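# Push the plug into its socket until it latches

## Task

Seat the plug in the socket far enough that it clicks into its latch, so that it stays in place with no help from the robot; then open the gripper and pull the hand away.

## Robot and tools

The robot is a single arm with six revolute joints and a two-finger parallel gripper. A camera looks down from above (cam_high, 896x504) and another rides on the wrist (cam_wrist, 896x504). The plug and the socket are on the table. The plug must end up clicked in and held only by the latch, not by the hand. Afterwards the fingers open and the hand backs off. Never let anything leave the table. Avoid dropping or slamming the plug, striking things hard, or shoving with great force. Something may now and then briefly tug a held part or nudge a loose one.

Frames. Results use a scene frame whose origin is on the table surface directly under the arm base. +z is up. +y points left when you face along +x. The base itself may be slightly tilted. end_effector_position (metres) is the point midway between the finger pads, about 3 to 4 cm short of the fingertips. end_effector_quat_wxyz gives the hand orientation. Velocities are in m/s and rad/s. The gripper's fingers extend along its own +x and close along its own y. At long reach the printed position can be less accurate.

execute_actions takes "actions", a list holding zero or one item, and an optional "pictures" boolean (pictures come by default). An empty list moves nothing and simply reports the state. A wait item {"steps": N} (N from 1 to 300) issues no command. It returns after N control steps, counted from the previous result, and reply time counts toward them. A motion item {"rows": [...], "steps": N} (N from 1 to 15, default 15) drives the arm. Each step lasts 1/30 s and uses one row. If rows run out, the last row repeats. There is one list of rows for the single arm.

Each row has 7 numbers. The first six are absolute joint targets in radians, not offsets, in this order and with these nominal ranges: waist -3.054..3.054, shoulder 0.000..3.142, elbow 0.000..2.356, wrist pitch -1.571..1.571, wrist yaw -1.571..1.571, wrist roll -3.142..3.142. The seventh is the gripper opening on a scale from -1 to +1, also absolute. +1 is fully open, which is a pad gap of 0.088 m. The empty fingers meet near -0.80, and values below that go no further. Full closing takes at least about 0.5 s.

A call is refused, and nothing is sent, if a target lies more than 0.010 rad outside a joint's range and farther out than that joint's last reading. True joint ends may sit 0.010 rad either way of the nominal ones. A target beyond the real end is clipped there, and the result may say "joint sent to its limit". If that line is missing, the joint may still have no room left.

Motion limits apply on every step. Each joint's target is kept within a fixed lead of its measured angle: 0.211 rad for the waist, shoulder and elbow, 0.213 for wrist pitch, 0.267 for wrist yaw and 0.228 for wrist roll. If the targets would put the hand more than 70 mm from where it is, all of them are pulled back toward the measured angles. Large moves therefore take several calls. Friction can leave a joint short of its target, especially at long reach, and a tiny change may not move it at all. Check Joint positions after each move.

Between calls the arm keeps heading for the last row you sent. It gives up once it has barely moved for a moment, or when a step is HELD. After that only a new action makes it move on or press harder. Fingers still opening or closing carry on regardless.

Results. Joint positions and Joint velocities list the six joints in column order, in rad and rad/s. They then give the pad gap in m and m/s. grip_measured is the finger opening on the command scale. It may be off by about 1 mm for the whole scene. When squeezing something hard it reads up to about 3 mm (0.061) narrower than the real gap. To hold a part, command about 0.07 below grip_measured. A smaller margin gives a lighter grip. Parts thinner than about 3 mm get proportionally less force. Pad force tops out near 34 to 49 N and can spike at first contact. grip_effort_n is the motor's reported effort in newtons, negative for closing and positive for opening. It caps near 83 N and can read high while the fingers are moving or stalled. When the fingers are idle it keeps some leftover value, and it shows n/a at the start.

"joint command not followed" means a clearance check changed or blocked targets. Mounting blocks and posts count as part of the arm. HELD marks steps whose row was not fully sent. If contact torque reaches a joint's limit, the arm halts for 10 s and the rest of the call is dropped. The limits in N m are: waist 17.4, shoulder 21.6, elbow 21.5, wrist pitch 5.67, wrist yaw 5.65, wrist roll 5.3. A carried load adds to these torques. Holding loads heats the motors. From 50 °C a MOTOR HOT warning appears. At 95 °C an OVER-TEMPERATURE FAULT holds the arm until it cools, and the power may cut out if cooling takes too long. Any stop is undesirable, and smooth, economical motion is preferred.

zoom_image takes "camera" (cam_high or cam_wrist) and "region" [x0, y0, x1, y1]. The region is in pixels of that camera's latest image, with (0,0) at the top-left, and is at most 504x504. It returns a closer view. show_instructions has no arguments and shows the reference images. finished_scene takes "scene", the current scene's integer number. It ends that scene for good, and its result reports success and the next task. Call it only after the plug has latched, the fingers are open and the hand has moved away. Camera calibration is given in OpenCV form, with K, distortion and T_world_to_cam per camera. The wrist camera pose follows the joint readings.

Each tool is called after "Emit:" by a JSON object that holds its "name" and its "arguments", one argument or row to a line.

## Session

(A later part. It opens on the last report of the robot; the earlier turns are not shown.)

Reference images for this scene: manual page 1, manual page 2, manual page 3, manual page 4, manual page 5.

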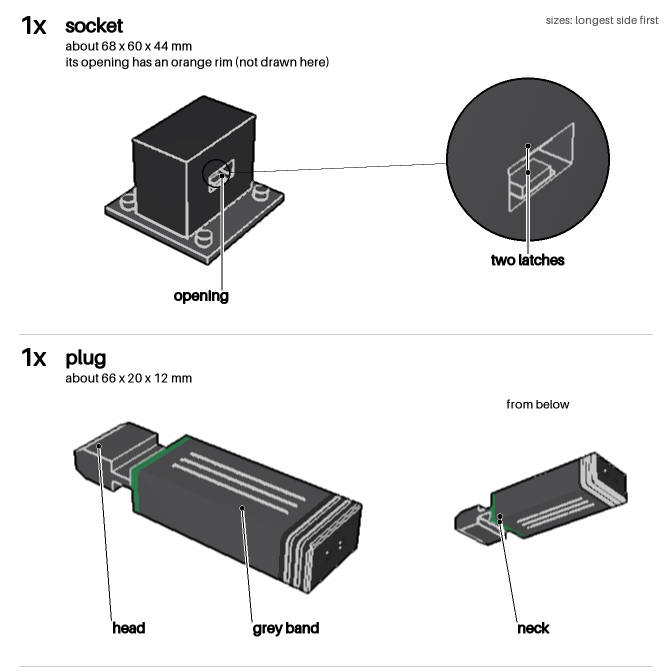

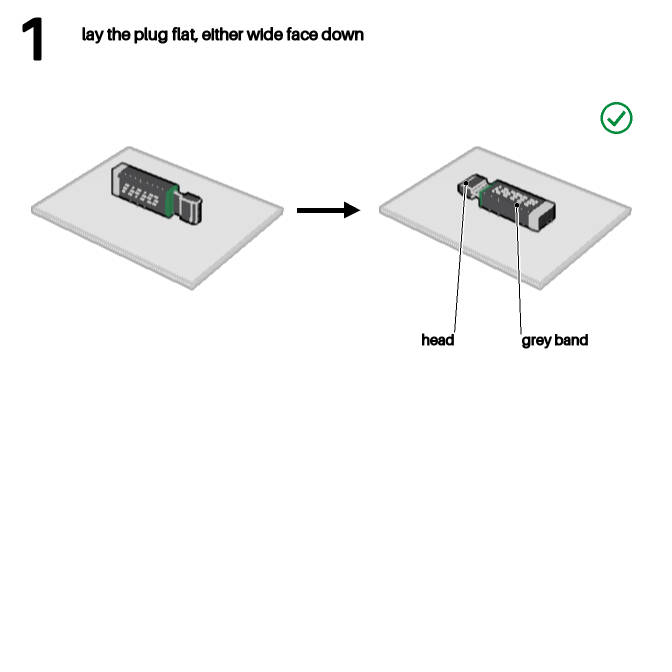

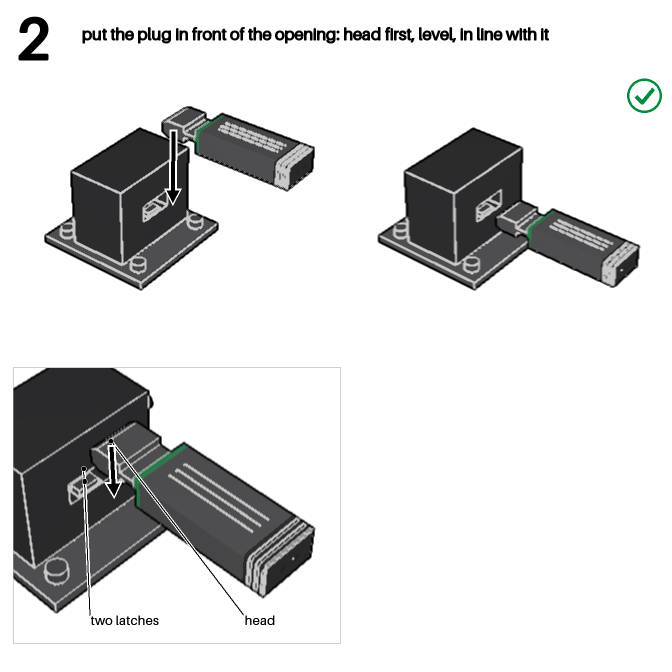

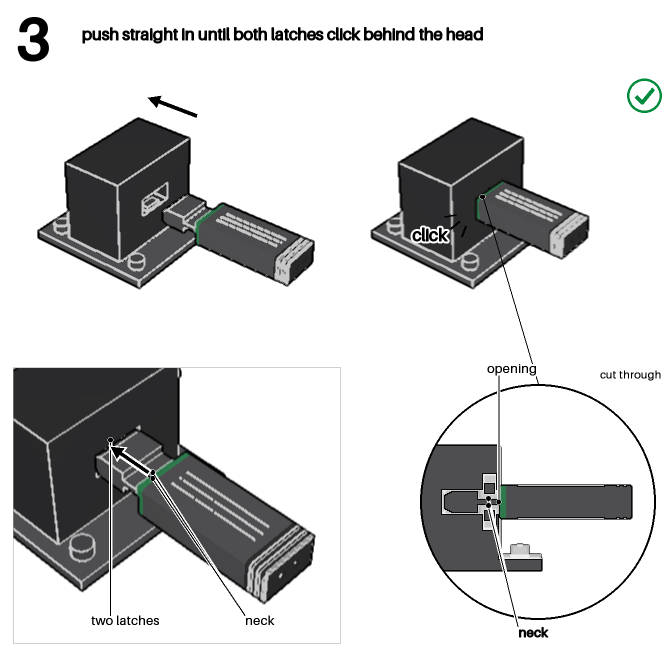

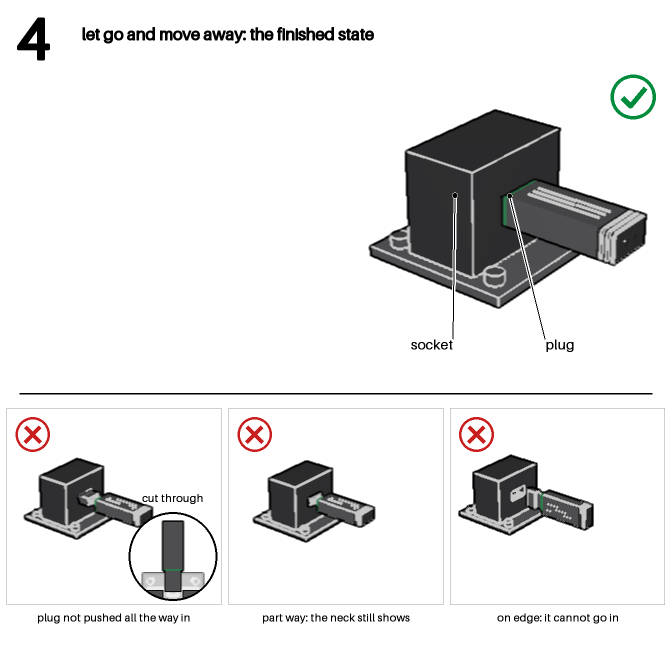

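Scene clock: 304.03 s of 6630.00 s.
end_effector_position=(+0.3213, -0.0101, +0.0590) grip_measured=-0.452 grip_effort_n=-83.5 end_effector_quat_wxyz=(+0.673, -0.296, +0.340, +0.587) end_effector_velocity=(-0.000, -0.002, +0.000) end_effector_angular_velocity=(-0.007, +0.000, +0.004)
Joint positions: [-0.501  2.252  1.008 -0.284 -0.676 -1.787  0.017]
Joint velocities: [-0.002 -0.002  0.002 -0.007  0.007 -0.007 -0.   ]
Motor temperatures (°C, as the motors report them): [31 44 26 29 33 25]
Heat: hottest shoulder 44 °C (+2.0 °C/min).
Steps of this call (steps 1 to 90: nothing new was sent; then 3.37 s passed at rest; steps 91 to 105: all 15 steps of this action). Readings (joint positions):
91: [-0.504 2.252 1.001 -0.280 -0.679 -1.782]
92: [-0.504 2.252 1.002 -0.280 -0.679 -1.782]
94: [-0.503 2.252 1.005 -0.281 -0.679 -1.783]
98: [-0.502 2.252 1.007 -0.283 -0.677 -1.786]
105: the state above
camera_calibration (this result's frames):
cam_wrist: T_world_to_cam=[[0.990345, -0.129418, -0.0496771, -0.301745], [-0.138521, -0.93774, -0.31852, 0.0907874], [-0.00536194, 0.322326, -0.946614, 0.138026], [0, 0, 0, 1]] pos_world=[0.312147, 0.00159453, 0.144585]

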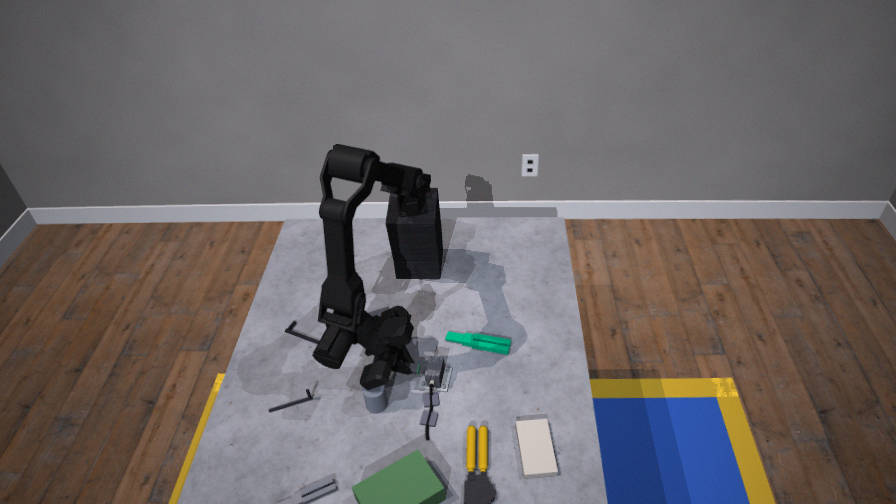

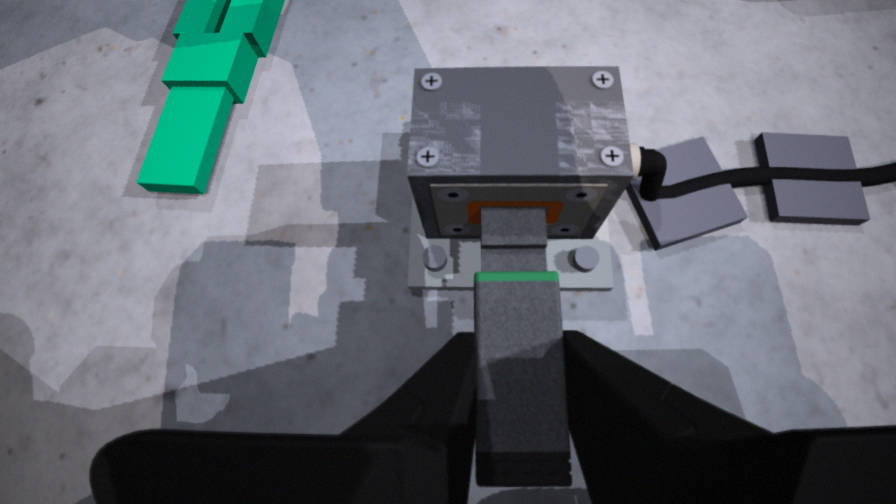

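Emit:
{"name": "execute_actions", "arguments": {
  "actions": [
    {"rows":[[-0.403,2.250,1.012,-0.288,-0.786,-1.788,-0.55],[-0.401,2.250,1.012,-0.288,-0.792,-1.788,-0.55],[-0.399,2.250,1.012,-0.288,-0.797,-1.788,-0.55],[-0.397,2.250,1.012,-0.288,-0.802,-1.788,-0.55],[-0.394,2.250,1.012,-0.288,-0.806,-1.788,-0.55],[-0.391,2.250,1.012,-0.288,-0.809,-1.788,-0.55],[-0.388,2.250,1.012,-0.288,-0.812,-1.788,-0.55],[-0.385,2.250,1.012,-0.288,-0.815,-1.788,-0.55]],"steps":13}
  ]
}}

Scene clock: 308.67 s of 6630.00 s.
end_effector_position=(+0.3216, -0.0099, +0.0593) grip_measured=-0.452 grip_effort_n=-83.5 end_effector_quat_wxyz=(+0.673, -0.296, +0.338, +0.587) end_effector_velocity=(-0.002, -0.001, +0.002) end_effector_angular_velocity=(-0.004, +0.010, +0.004)
Joint positions: [-0.501  2.252  1.008 -0.284 -0.679 -1.788  0.017]
Joint velocities: [-0.002 -0.007  0.002 -0.022  0.007 -0.007 -0.   ]
Motor temperatures (°C, as the motors report them): [32 44 26 29 36 25]
Heat: hottest shoulder 44 °C (+1.0 °C/min).
Steps of this call (steps 1 to 15: the robot went on to your last target; steps 16 to 90: nothing new was sent; then 1.20 s passed at rest; steps 91 to 103: all 13 steps of this action). Readings (joint positions):
91: [-0.501 2.252 1.008 -0.284 -0.676 -1.787]
92: [-0.501 2.252 1.008 -0.284 -0.676 -1.787]
94: [-0.501 2.252 1.008 -0.284 -0.677 -1.788]
98: [-0.501 2.252 1.008 -0.284 -0.678 -1.788]
103: the state above
camera_calibration (this result's frames):
cam_wrist: T_world_to_cam=[[0.990513, -0.128711, -0.0481457, -0.302114], [-0.137369, -0.937083, -0.320945, 0.0909278], [-0.00380725, 0.324514, -0.945873, 0.13767], [0, 0, 0, 1]] pos_world=[0.312262, 0.00164553, 0.144856]

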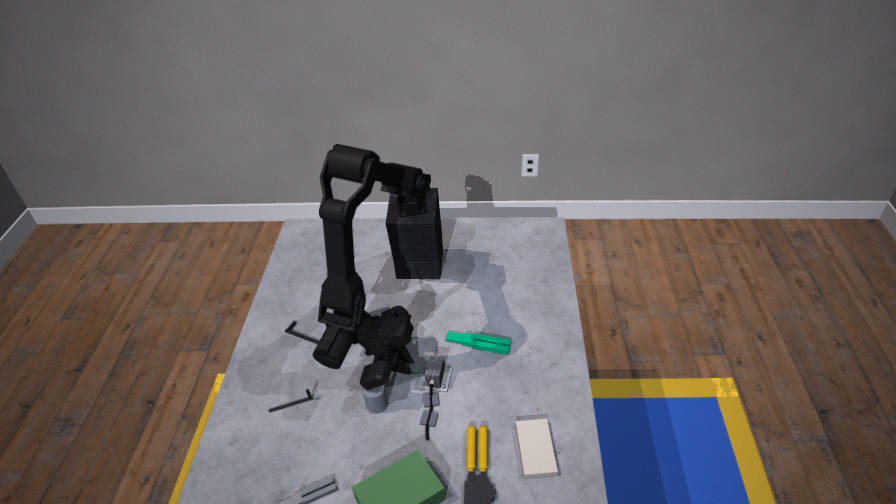

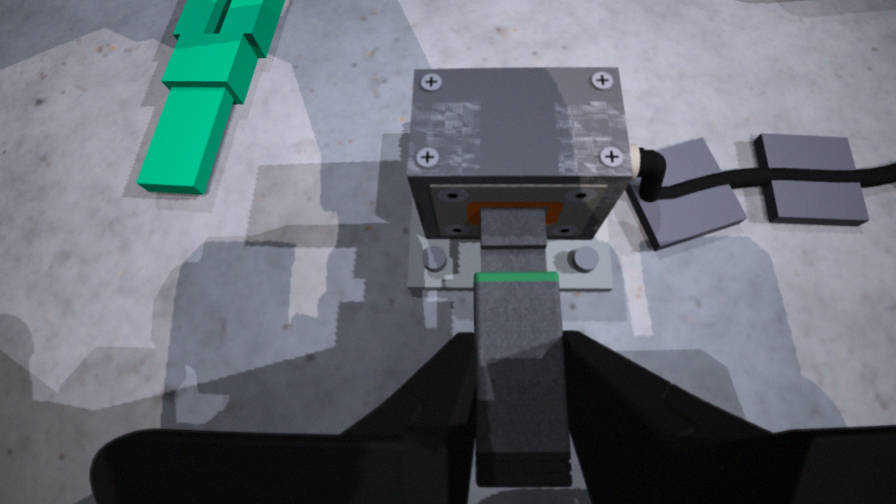

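Emit:
{"name": "execute_actions", "arguments": {
  "actions": [
    {"rows":[[-0.395,2.250,1.012,-0.288,-0.803,-1.789,-0.55],[-0.405,2.250,1.012,-0.288,-0.792,-1.790,-0.55],[-0.415,2.250,1.012,-0.288,-0.781,-1.790,-0.55],[-0.425,2.250,1.012,-0.288,-0.770,-1.791,-0.55],[-0.435,2.250,1.012,-0.288,-0.759,-1.791,-0.55],[-0.445,2.250,1.012,-0.288,-0.748,-1.792,-0.55],[-0.455,2.250,1.012,-0.288,-0.737,-1.792,-0.55],[-0.465,2.250,1.012,-0.288,-0.726,-1.793,-0.55],[-0.475,2.250,1.012,-0.288,-0.715,-1.793,-0.55],[-0.485,2.250,1.012,-0.289,-0.704,-1.794,-0.55],[-0.495,2.250,1.012,-0.289,-0.694,-1.794,-0.55],[-0.505,2.250,1.012,-0.289,-0.685,-1.795,-0.55],[-0.512,2.250,1.012,-0.289,-0.682,-1.795,-0.55]],"steps":15}
  ]
}}

Emit:
{"name": "zoom_image", "arguments": {
  "camera": "cam_wrist",
  "region": [450, 170, 590, 270]
}}

Scene clock: 314.30 s of 6630.00 s.
end_effector_position=(+0.3213, -0.0120, +0.0596) grip_measured=-0.452 grip_effort_n=-83.5 end_effector_quat_wxyz=(+0.675, -0.295, +0.338, +0.586) end_effector_velocity=(-0.001, +0.001, +0.001) end_effector_angular_velocity=(+0.007, -0.008, +0.014)
Joint positions: [-0.509  2.252  1.008 -0.286 -0.682 -1.792  0.017]
Joint velocities: [-0.002 -0.002 -0.002 -0.007 -0.007 -0.022 -0.   ]
Motor temperatures (°C, as the motors report them): [34 44 26 29 42 25]
Heat: hottest shoulder 44 °C (+1.0 °C/min).
Steps of this call (steps 1 to 15: the robot went on to your last target; steps 16 to 90: nothing new was sent; then 2.13 s passed at rest; steps 91 to 105: all 15 steps of this action). Readings (joint positions):
91: [-0.501 2.252 1.008 -0.284 -0.679 -1.788]
92: [-0.502 2.252 1.008 -0.284 -0.680 -1.789]
94: [-0.504 2.252 1.008 -0.284 -0.682 -1.789]
98: [-0.506 2.252 1.008 -0.285 -0.683 -1.790]
105: the state above
camera_calibration (this result's frames):
cam_wrist: T_world_to_cam=[[0.989909, -0.133561, -0.0473415, -0.301965], [-0.141699, -0.935657, -0.323213, 0.0905775], [-0.00112663, 0.32666, -0.945141, 0.137815], [0, 0, 0, 1]] pos_world=[0.311908, -0.000599976, 0.145235]

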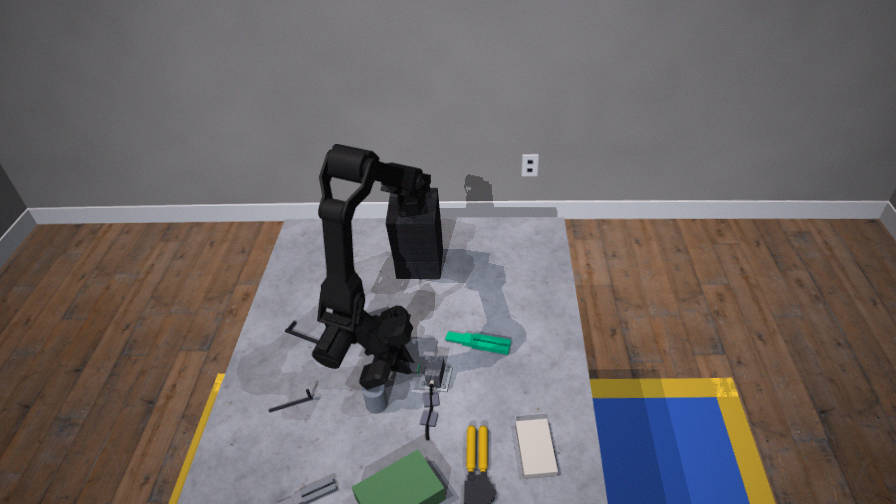

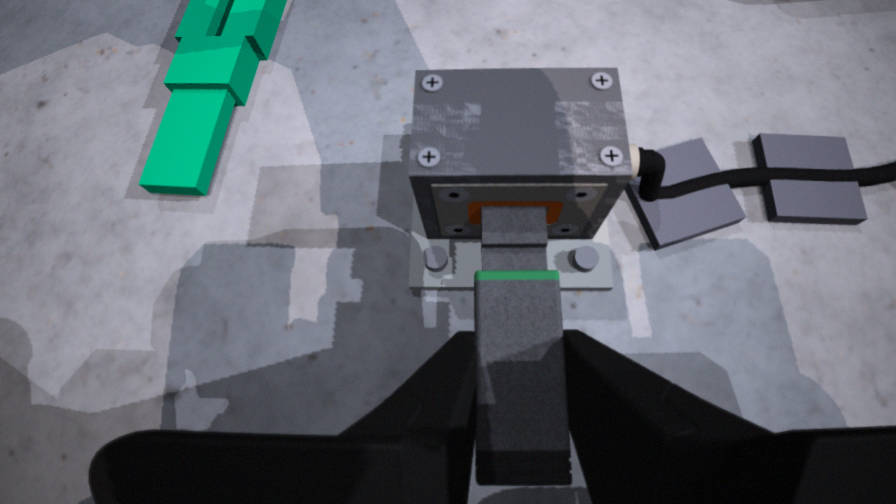

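Region (450, 170, 590, 270) of cam_wrist's 896x504 image, scaled by 3.600, with more detail than that image has; it fills the top 360 rows of this view, and the rest is white.

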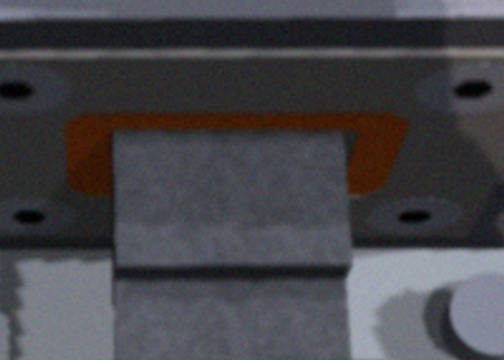

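Emit:
{"name": "execute_actions", "arguments": {
  "actions": [
    {"rows":[[-0.512,2.246,1.014,-0.290,-0.682,-1.795,-0.55],[-0.512,2.243,1.015,-0.291,-0.682,-1.795,-0.55],[-0.512,2.240,1.016,-0.292,-0.682,-1.795,-0.55],[-0.512,2.238,1.017,-0.293,-0.682,-1.795,-0.55],[-0.512,2.236,1.018,-0.293,-0.682,-1.795,-0.55]],"steps":12}
  ]
}}

Emit:
{"name": "zoom_image", "arguments": {
  "camera": "cam_wrist",
  "region": [450, 170, 590, 270]
}}

Scene clock: 327.83 s of 6630.00 s.
end_effector_position=(+0.3214, -0.0126, +0.0599) grip_measured=-0.452 grip_effort_n=-83.5 end_effector_quat_wxyz=(+0.675, -0.295, +0.339, +0.586) end_effector_velocity=(+0.001, -0.002, +0.002) end_effector_angular_velocity=(-0.007, +0.004, -0.007)
Joint positions: [-0.51   2.251  1.01  -0.29  -0.68  -1.792  0.017]
Joint velocities: [-0.002 -0.007  0.002 -0.007  0.007  0.007 -0.   ]
Motor temperatures (°C, as the motors report them): [32 44 26 29 37 25]
Heat: hottest shoulder 44 °C (-1.0 °C/min).
Steps of this call (steps 1 to 15: the robot went on to your last target; steps 16 to 90: nothing new was sent; then 10.13 s passed at rest; steps 91 to 102: all 12 steps of this action). Readings (joint positions):
91: [-0.509 2.252 1.008 -0.287 -0.681 -1.792]
92: [-0.509 2.252 1.008 -0.287 -0.681 -1.792]
94: [-0.509 2.252 1.009 -0.288 -0.681 -1.792]
98: [-0.510 2.252 1.010 -0.290 -0.681 -1.792]
102: the state above
camera_calibration (this result's frames):
cam_wrist: T_world_to_cam=[[0.989735, -0.134251, -0.0490042, -0.301977], [-0.142889, -0.936191, -0.321138, 0.0902755], [-0.00276403, 0.324844, -0.945764, 0.138817], [0, 0, 0, 1]] pos_world=[0.31216, -0.00111962, 0.145481]

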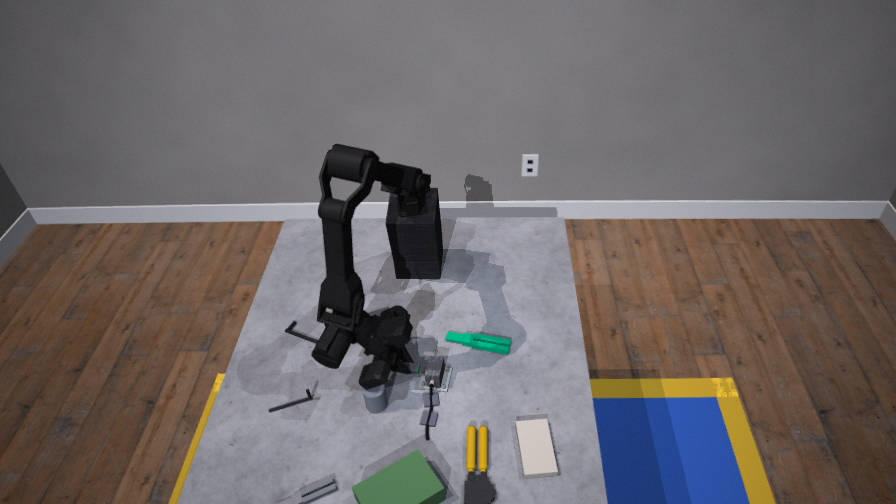

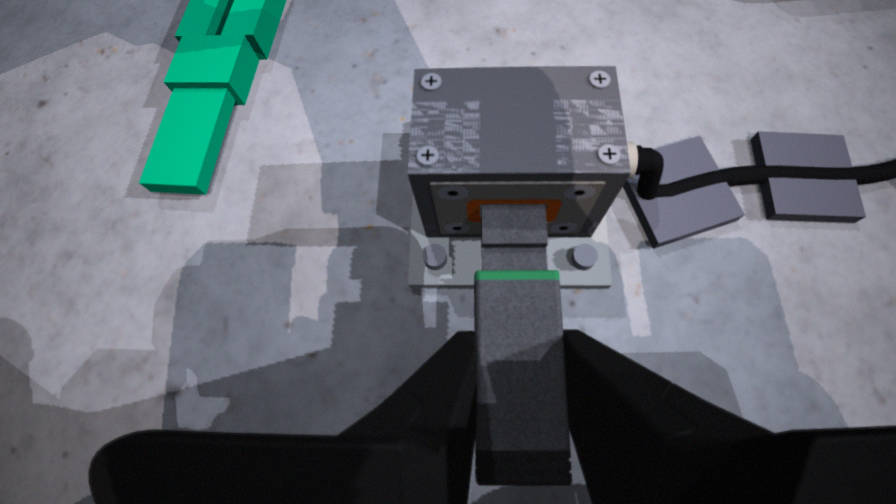

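Region (450, 170, 590, 270) of cam_wrist's 896x504 image, scaled by 3.600, with more detail than that image has; it fills the top 360 rows of this view, and the rest is white.

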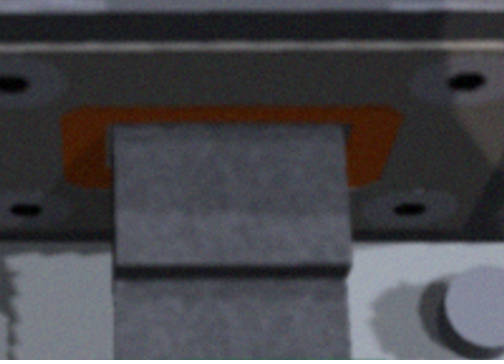

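Emit:
{"name": "execute_actions", "arguments": {
  "actions": [
    {"rows":[[-0.512,2.235,1.016,-0.293,-0.683,-1.795,-0.55],[-0.512,2.234,1.016,-0.294,-0.683,-1.795,-0.55],[-0.512,2.233,1.016,-0.294,-0.683,-1.795,-0.55],[-0.512,2.232,1.016,-0.294,-0.683,-1.795,-0.55]],"steps":10}
  ]
}}

Emit:
{"name": "zoom_image", "arguments": {
  "camera": "cam_wrist",
  "region": [450, 170, 590, 270]
}}

Scene clock: 330.87 s of 6630.00 s.
end_effector_position=(+0.3217, -0.0129, +0.0603) grip_measured=-0.452 grip_effort_n=-83.5 end_effector_quat_wxyz=(+0.674, -0.296, +0.340, +0.585) end_effector_velocity=(-0.001, +0.001, +0.001) end_effector_angular_velocity=(+0.007, -0.008, +0.014)
Joint positions: [-0.51   2.249  1.01  -0.292 -0.679 -1.792  0.017]
Joint velocities: [-0.002 -0.002 -0.002 -0.007 -0.007 -0.022 -0.   ]
Motor temperatures (°C, as the motors report them): [32 45 26 29 37 25]
Heat: hottest shoulder 45 °C (+1.0 °C/min).
Steps of this call (steps 1 to 15: the robot went on to your last target; steps 16 to 81: nothing new was sent; steps 82 to 91: all 10 steps of this action). Readings (joint positions):
82: [-0.510 2.251 1.010 -0.290 -0.680 -1.792]
83: [-0.510 2.250 1.010 -0.291 -0.680 -1.792]
85: [-0.510 2.250 1.010 -0.291 -0.679 -1.792]
89: [-0.510 2.249 1.010 -0.291 -0.679 -1.792]
91: the state above
camera_calibration (this result's frames):
cam_wrist: T_world_to_cam=[[0.989799, -0.134113, -0.0480894, -0.302396], [-0.142458, -0.936679, -0.319904, 0.0900469], [-0.00214094, 0.323492, -0.946229, 0.13915], [0, 0, 0, 1]] pos_world=[0.312437, -0.00122432, 0.145933]

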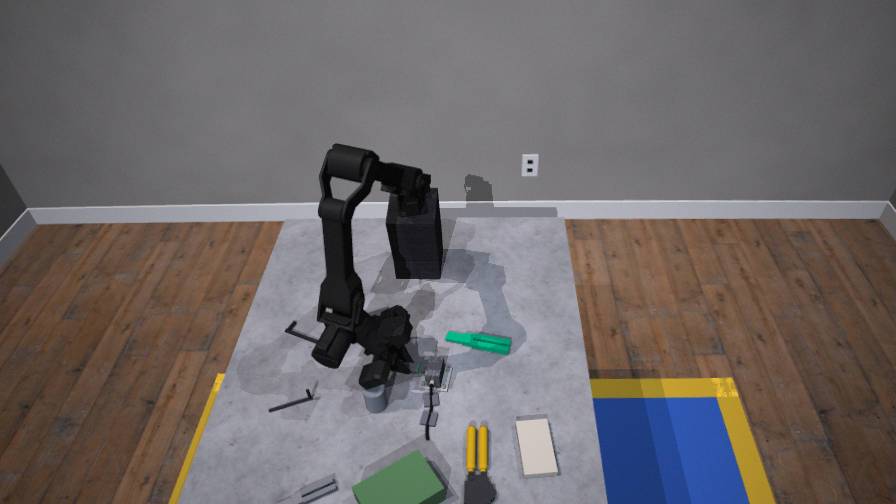

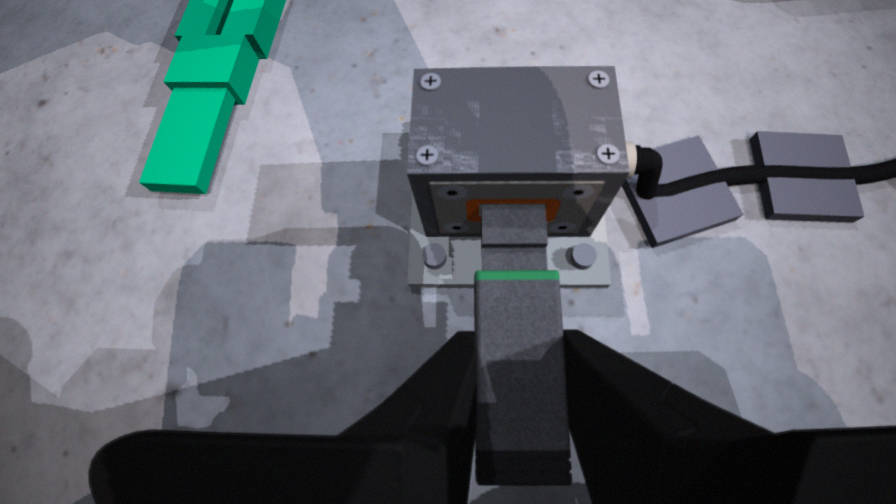

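Region (450, 170, 590, 270) of cam_wrist's 896x504 image, scaled by 3.600, with more detail than that image has; it fills the top 360 rows of this view, and the rest is white.

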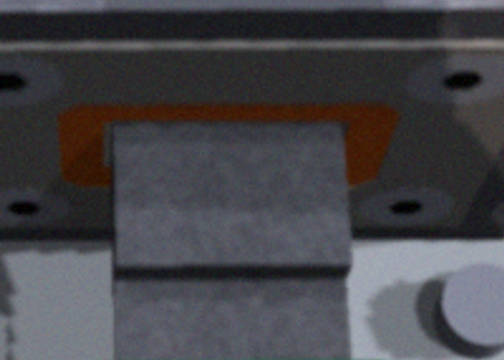

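Emit:
{"name": "execute_actions", "arguments": {
  "actions": [
    {"rows":[[-0.512,2.240,1.016,-0.292,-0.684,-1.795,-0.55],[-0.512,2.248,1.016,-0.291,-0.684,-1.795,-0.55],[-0.512,2.256,1.016,-0.290,-0.684,-1.795,-0.55],[-0.512,2.262,1.016,-0.289,-0.684,-1.795,-0.55],[-0.512,2.265,1.017,-0.288,-0.684,-1.795,-0.55],[-0.512,2.267,1.017,-0.287,-0.684,-1.795,-0.55],[-0.512,2.269,1.018,-0.286,-0.684,-1.795,-0.55],[-0.512,2.271,1.018,-0.285,-0.684,-1.795,-0.55],[-0.512,2.273,1.018,-0.284,-0.684,-1.795,-0.55]],"steps":15}
  ]
}}

Emit:
{"name": "zoom_image", "arguments": {
  "camera": "cam_wrist",
  "region": [450, 170, 590, 270]
}}

Scene clock: 338.63 s of 6630.00 s.
end_effector_position=(+0.3220, -0.0126, +0.0592) grip_measured=-0.452 grip_effort_n=-83.5 end_effector_quat_wxyz=(+0.675, -0.295, +0.338, +0.585) end_effector_velocity=(+0.002, -0.001, -0.000) end_effector_angular_velocity=(+0.004, -0.014, +0.003)
Joint positions: [-0.51   2.254  1.011 -0.286 -0.682 -1.793  0.017]
Joint velocities: [-0.002  0.002  0.002  0.007 -0.007 -0.007  0.   ]
Motor temperatures (°C, as the motors report them): [31 46 26 29 35 25]
Heat: hottest shoulder 46 °C (+2.0 °C/min).
Steps of this call (steps 1 to 15: the robot went on to your last target; steps 16 to 90: nothing new was sent; then 4.27 s passed at rest; steps 91 to 105: all 15 steps of this action). Readings (joint positions):
91: [-0.510 2.249 1.010 -0.292 -0.679 -1.792]
92: [-0.510 2.249 1.010 -0.292 -0.679 -1.792]
94: [-0.510 2.249 1.010 -0.292 -0.679 -1.793]
98: [-0.510 2.250 1.010 -0.290 -0.679 -1.793]
105: the state above
camera_calibration (this result's frames):
cam_wrist: T_world_to_cam=[[0.989901, -0.134054, -0.0461127, -0.302797], [-0.141763, -0.935753, -0.322909, 0.0899528], [0.000137106, 0.326185, -0.945306, 0.137244], [0, 0, 0, 1]] pos_world=[0.312472, -0.00118453, 0.144822]

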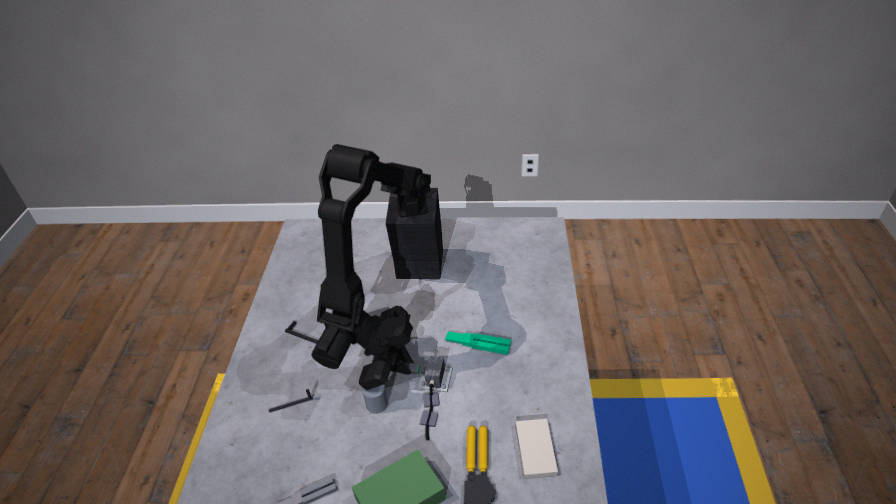

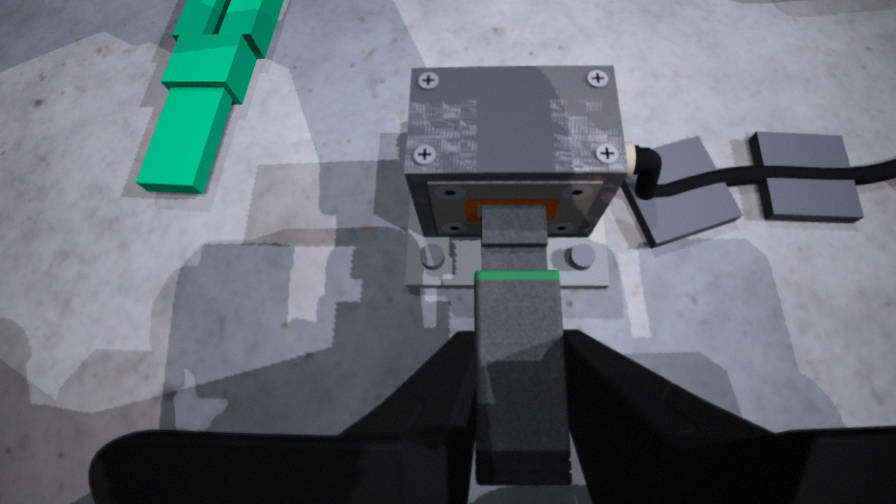

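Region (450, 170, 590, 270) of cam_wrist's 896x504 image, scaled by 3.600, with more detail than that image has; it fills the top 360 rows of this view, and the rest is white.

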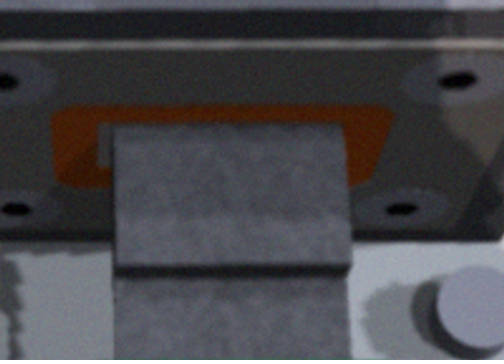

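Emit:
{"name": "execute_actions", "arguments": {
  "actions": [
    {"rows":[[-0.512,2.273,1.014,-0.284,-0.684,-1.795,-0.55],[-0.512,2.274,1.010,-0.283,-0.684,-1.795,-0.55],[-0.512,2.275,1.007,-0.282,-0.684,-1.795,-0.55],[-0.512,2.276,1.004,-0.281,-0.684,-1.795,-0.55],[-0.512,2.276,1.002,-0.280,-0.684,-1.795,-0.55]],"steps":12}
  ]
}}

Emit:
{"name": "zoom_image", "arguments": {
  "camera": "cam_wrist",
  "region": [450, 170, 590, 270]
}}

Scene clock: 341.93 s of 6630.00 s.
end_effector_position=(+0.3216, -0.0125, +0.0581) grip_measured=-0.452 grip_effort_n=-83.5 end_effector_quat_wxyz=(+0.675, -0.295, +0.338, +0.585) end_effector_velocity=(+0.001, -0.000, +0.001) end_effector_angular_velocity=(+0.004, -0.014, +0.003)
Joint positions: [-0.51   2.258  1.011 -0.282 -0.682 -1.793  0.017]
Joint velocities: [-0.002 -0.002 -0.002  0.007 -0.007 -0.007 -0.   ]
Motor temperatures (°C, as the motors report them): [31 45 26 29 34 25]
Heat: hottest shoulder 45 °C (+0.0 °C/min).
Steps of this call (steps 1 to 15: the robot went on to your last target; steps 16 to 87: nothing new was sent; steps 88 to 99: all 12 steps of this action). Readings (joint positions):
88: [-0.510 2.255 1.011 -0.286 -0.682 -1.793]
89: [-0.510 2.255 1.011 -0.286 -0.682 -1.793]
91: [-0.510 2.256 1.011 -0.285 -0.682 -1.793]
95: [-0.510 2.258 1.011 -0.283 -0.682 -1.793]
99: the state above
camera_calibration (this result's frames):
cam_wrist: T_world_to_cam=[[0.989881, -0.134068, -0.0464872, -0.302432], [-0.141899, -0.935712, -0.322967, 0.0896284], [-0.000198888, 0.326296, -0.945268, 0.136238], [0, 0, 0, 1]] pos_world=[0.312117, -0.0011341, 0.143669]

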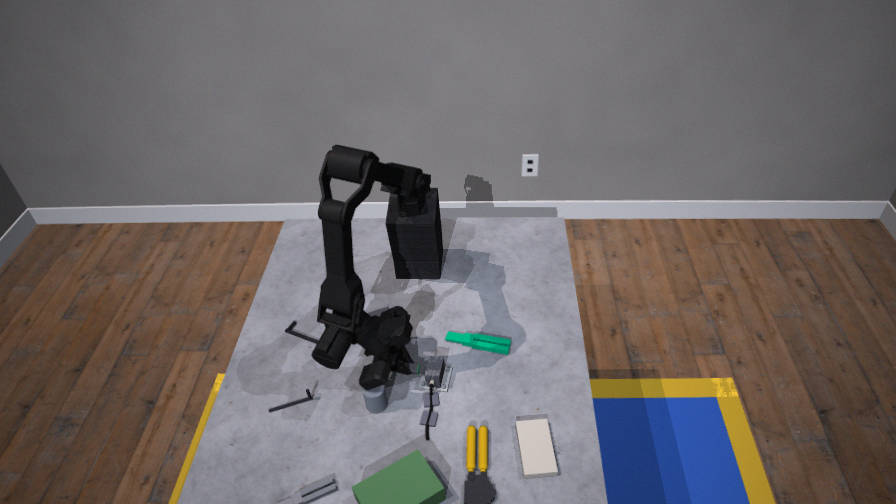

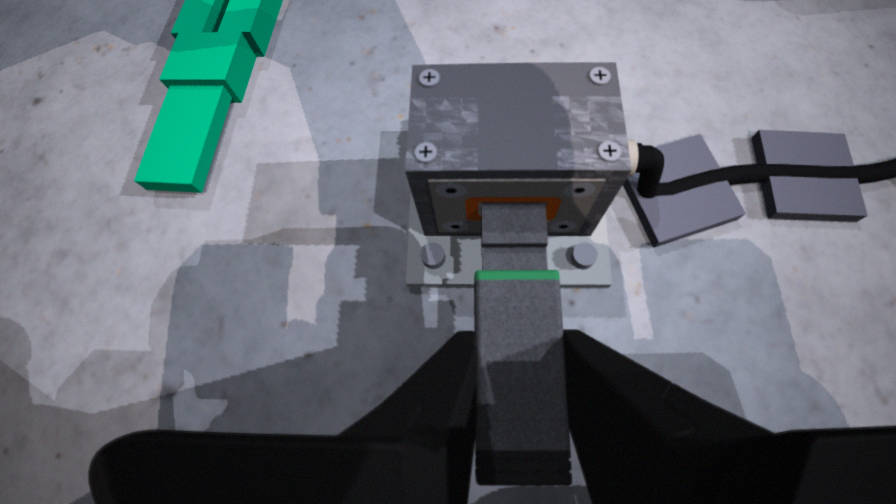

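Region (450, 170, 590, 270) of cam_wrist's 896x504 image, scaled by 3.600, with more detail than that image has; it fills the top 360 rows of this view, and the rest is white.

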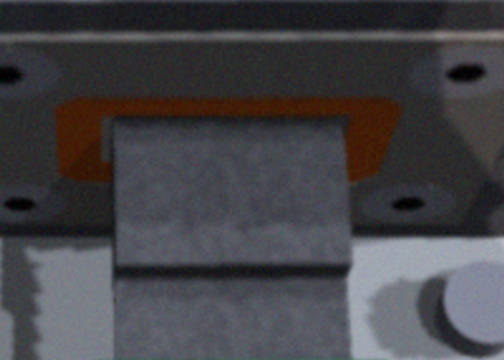

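Emit:
{"name": "execute_actions", "arguments": {
  "actions": [
    {"rows":[[-0.512,2.277,1.003,-0.280,-0.684,-1.795,-0.55],[-0.512,2.278,1.003,-0.279,-0.684,-1.795,-0.55],[-0.512,2.279,1.003,-0.278,-0.684,-1.795,-0.55],[-0.512,2.280,1.003,-0.277,-0.684,-1.795,-0.55],[-0.512,2.281,1.003,-0.276,-0.684,-1.795,-0.55],[-0.512,2.282,1.003,-0.275,-0.684,-1.795,-0.55]],"steps":12}
  ]
}}

Emit:
{"name": "zoom_image", "arguments": {
  "camera": "cam_wrist",
  "region": [450, 170, 590, 270]
}}

Scene clock: 346.17 s of 6630.00 s.
end_effector_position=(+0.3209, -0.0124, +0.0564) grip_measured=-0.452 grip_effort_n=-83.5 end_effector_quat_wxyz=(+0.675, -0.294, +0.338, +0.586) end_effector_velocity=(+0.001, +0.002, +0.001) end_effector_angular_velocity=(+0.019, -0.013, +0.001)
Joint positions: [-0.51   2.263  1.01  -0.278 -0.682 -1.793  0.017]
Joint velocities: [-0.002  0.002 -0.002  0.007 -0.022 -0.007 -0.   ]
Motor temperatures (°C, as the motors report them): [30 44 26 29 33 25]
Heat: hottest shoulder 44 °C (-1.0 °C/min).
Steps of this call (steps 1 to 15: the robot went on to your last target; steps 16 to 90: nothing new was sent; then 0.83 s passed at rest; steps 91 to 102: all 12 steps of this action). Readings (joint positions):
91: [-0.510 2.258 1.010 -0.282 -0.682 -1.793]
92: [-0.510 2.258 1.010 -0.282 -0.682 -1.793]
94: [-0.510 2.259 1.010 -0.281 -0.682 -1.793]
98: [-0.510 2.263 1.010 -0.278 -0.682 -1.793]
102: the state above
camera_calibration (this result's frames):
cam_wrist: T_world_to_cam=[[0.989802, -0.134127, -0.0479852, -0.301679], [-0.142444, -0.935549, -0.3232, 0.0892974], [-0.0015427, 0.326739, -0.945113, 0.135022], [0, 0, 0, 1]] pos_world=[0.311531, -0.00103822, 0.141996]

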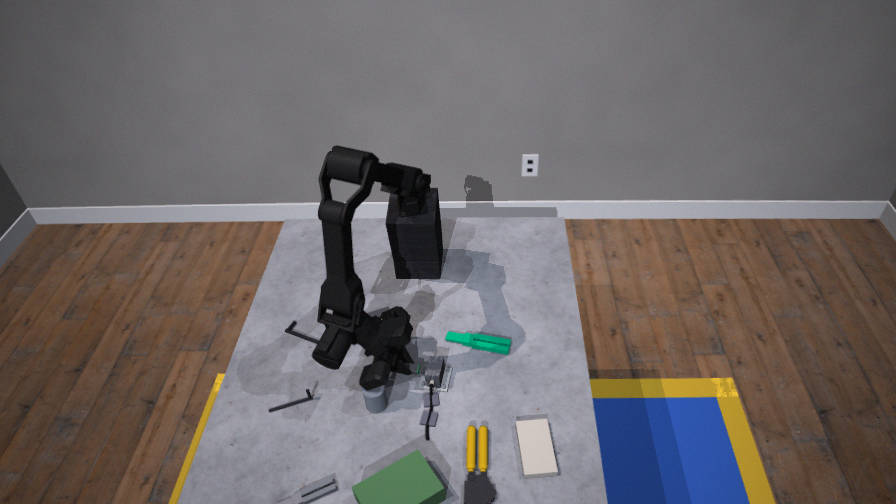

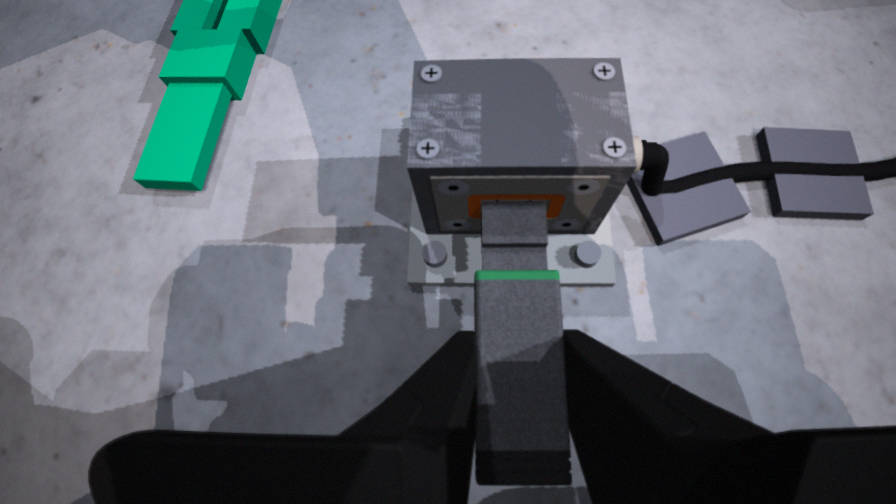

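Region (450, 170, 590, 270) of cam_wrist's 896x504 image, scaled by 3.600, with more detail than that image has; it fills the top 360 rows of this view, and the rest is white.

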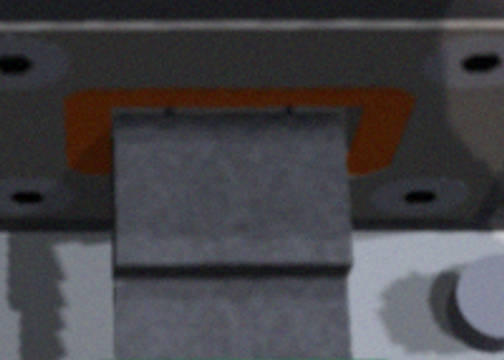

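Emit:
{"name": "execute_actions", "arguments": {
  "actions": [
    {"rows":[[-0.512,2.274,1.006,-0.277,-0.684,-1.795,-0.55],[-0.512,2.266,1.009,-0.279,-0.684,-1.795,-0.55],[-0.512,2.258,1.012,-0.281,-0.684,-1.795,-0.55],[-0.512,2.252,1.014,-0.282,-0.684,-1.795,-0.55],[-0.512,2.249,1.016,-0.283,-0.684,-1.795,-0.55],[-0.512,2.247,1.017,-0.284,-0.684,-1.795,-0.55],[-0.512,2.245,1.018,-0.285,-0.684,-1.795,-0.55]],"steps":13}
  ],
  "pictures": false
}}

Scene clock: 353.53 s of 6630.00 s.
end_effector_position=(+0.3217, -0.0125, +0.0580) grip_measured=-0.452 grip_effort_n=-83.5 end_effector_quat_wxyz=(+0.675, -0.295, +0.338, +0.585) end_effector_velocity=(+0.004, +0.001, +0.006) end_effector_angular_velocity=(+0.004, -0.010, -0.004)
Joint positions: [-0.51   2.258  1.011 -0.282 -0.683 -1.793  0.017]
Joint velocities: [ 0.002 -0.017  0.002 -0.007 -0.007  0.007 -0.   ]
Motor temperatures (°C, as the motors report them): [30 44 26 29 32 25]
Heat: hottest shoulder 44 °C (+0.0 °C/min).
Steps of this call (steps 1 to 15: the robot went on to your last target; steps 16 to 90: nothing new was sent; then 3.93 s passed at rest; steps 91 to 103: all 13 steps of this action). Readings (joint positions):
91: [-0.510 2.263 1.010 -0.278 -0.683 -1.793]
92: [-0.510 2.263 1.010 -0.278 -0.683 -1.793]
94: [-0.510 2.263 1.010 -0.278 -0.683 -1.793]
98: [-0.510 2.262 1.010 -0.281 -0.683 -1.793]
103: the state above

Emit:
{"name": "execute_actions", "arguments": {
  "actions": [
    {"rows":[[-0.509,2.246,1.012,-0.282,-0.684,-1.792,-0.55],[-0.507,2.246,1.008,-0.280,-0.684,-1.790,-0.55],[-0.505,2.246,1.005,-0.278,-0.684,-1.788,-0.55],[-0.503,2.245,1.003,-0.276,-0.684,-1.786,-0.55],[-0.501,2.245,1.002,-0.274,-0.684,-1.784,-0.55],[-0.499,2.244,1.001,-0.272,-0.684,-1.782,-0.55],[-0.497,2.244,1.000,-0.270,-0.684,-1.780,-0.55],[-0.495,2.243,0.998,-0.268,-0.684,-1.778,-0.55],[-0.494,2.243,0.997,-0.267,-0.684,-1.776,-0.55]],"steps":14}
  ]
}}

Emit:
{"name": "zoom_image", "arguments": {
  "camera": "cam_wrist",
  "region": [450, 170, 590, 270]
}}

Scene clock: 359.17 s of 6630.00 s.
end_effector_position=(+0.3224, -0.0098, +0.0580) grip_measured=-0.452 grip_effort_n=-83.5 end_effector_quat_wxyz=(+0.676, -0.296, +0.338, +0.585) end_effector_velocity=(-0.003, -0.001, +0.001) end_effector_angular_velocity=(+0.009, +0.005, -0.003)
Joint positions: [-0.501  2.255  1.006 -0.27  -0.682 -1.78   0.017]
Joint velocities: [-0.007 -0.002 -0.007 -0.007 -0.007 -0.007 -0.   ]
Motor temperatures (°C, as the motors report them): [30 44 26 29 32 25]
Heat: hottest shoulder 44 °C (+0.0 °C/min).
Steps of this call (steps 1 to 15: the robot went on to your last target; steps 16 to 90: nothing new was sent; then 2.17 s passed at rest; steps 91 to 104: all 14 steps of this action). Readings (joint positions):
91: [-0.510 2.257 1.011 -0.283 -0.683 -1.793]
92: [-0.510 2.257 1.011 -0.283 -0.683 -1.793]
94: [-0.510 2.257 1.011 -0.282 -0.683 -1.792]
98: [-0.505 2.257 1.009 -0.275 -0.682 -1.786]
104: the state above
camera_calibration (this result's frames):
cam_wrist: T_world_to_cam=[[0.989848, -0.134959, -0.0445728, -0.303], [-0.142118, -0.935937, -0.322218, 0.0922474], [0.00176879, 0.325281, -0.945616, 0.134638], [0, 0, 0, 1]] pos_world=[0.312796, 0.00164989, 0.143534]

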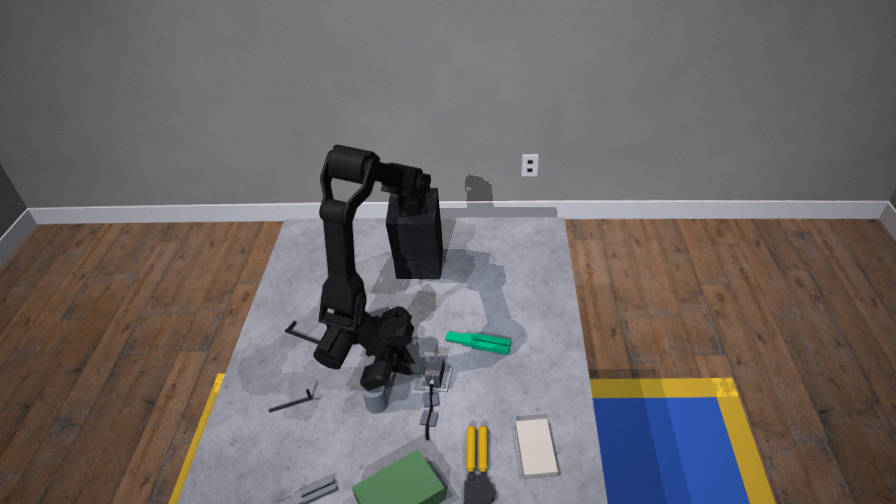

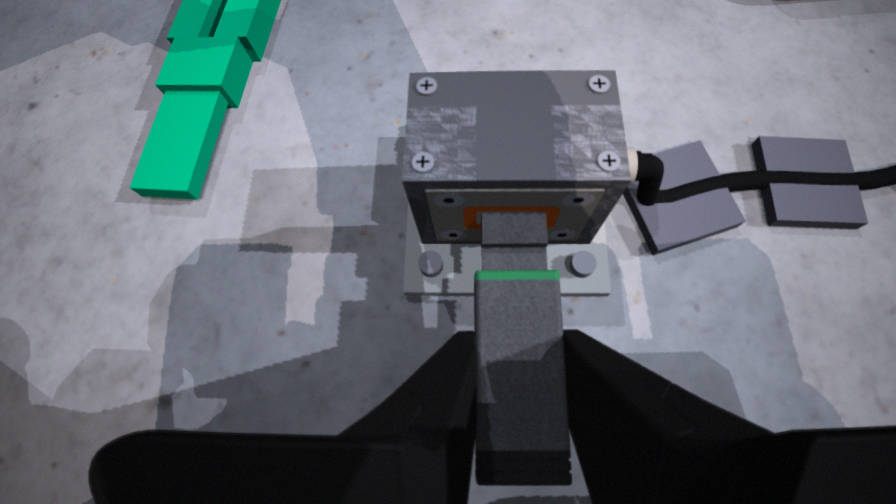

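Region (450, 170, 590, 270) of cam_wrist's 896x504 image, scaled by 3.600, with more detail than that image has; it fills the top 360 rows of this view, and the rest is white.

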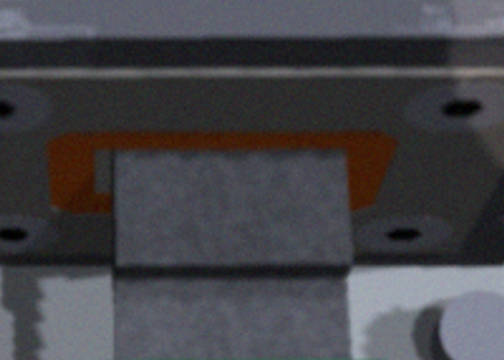

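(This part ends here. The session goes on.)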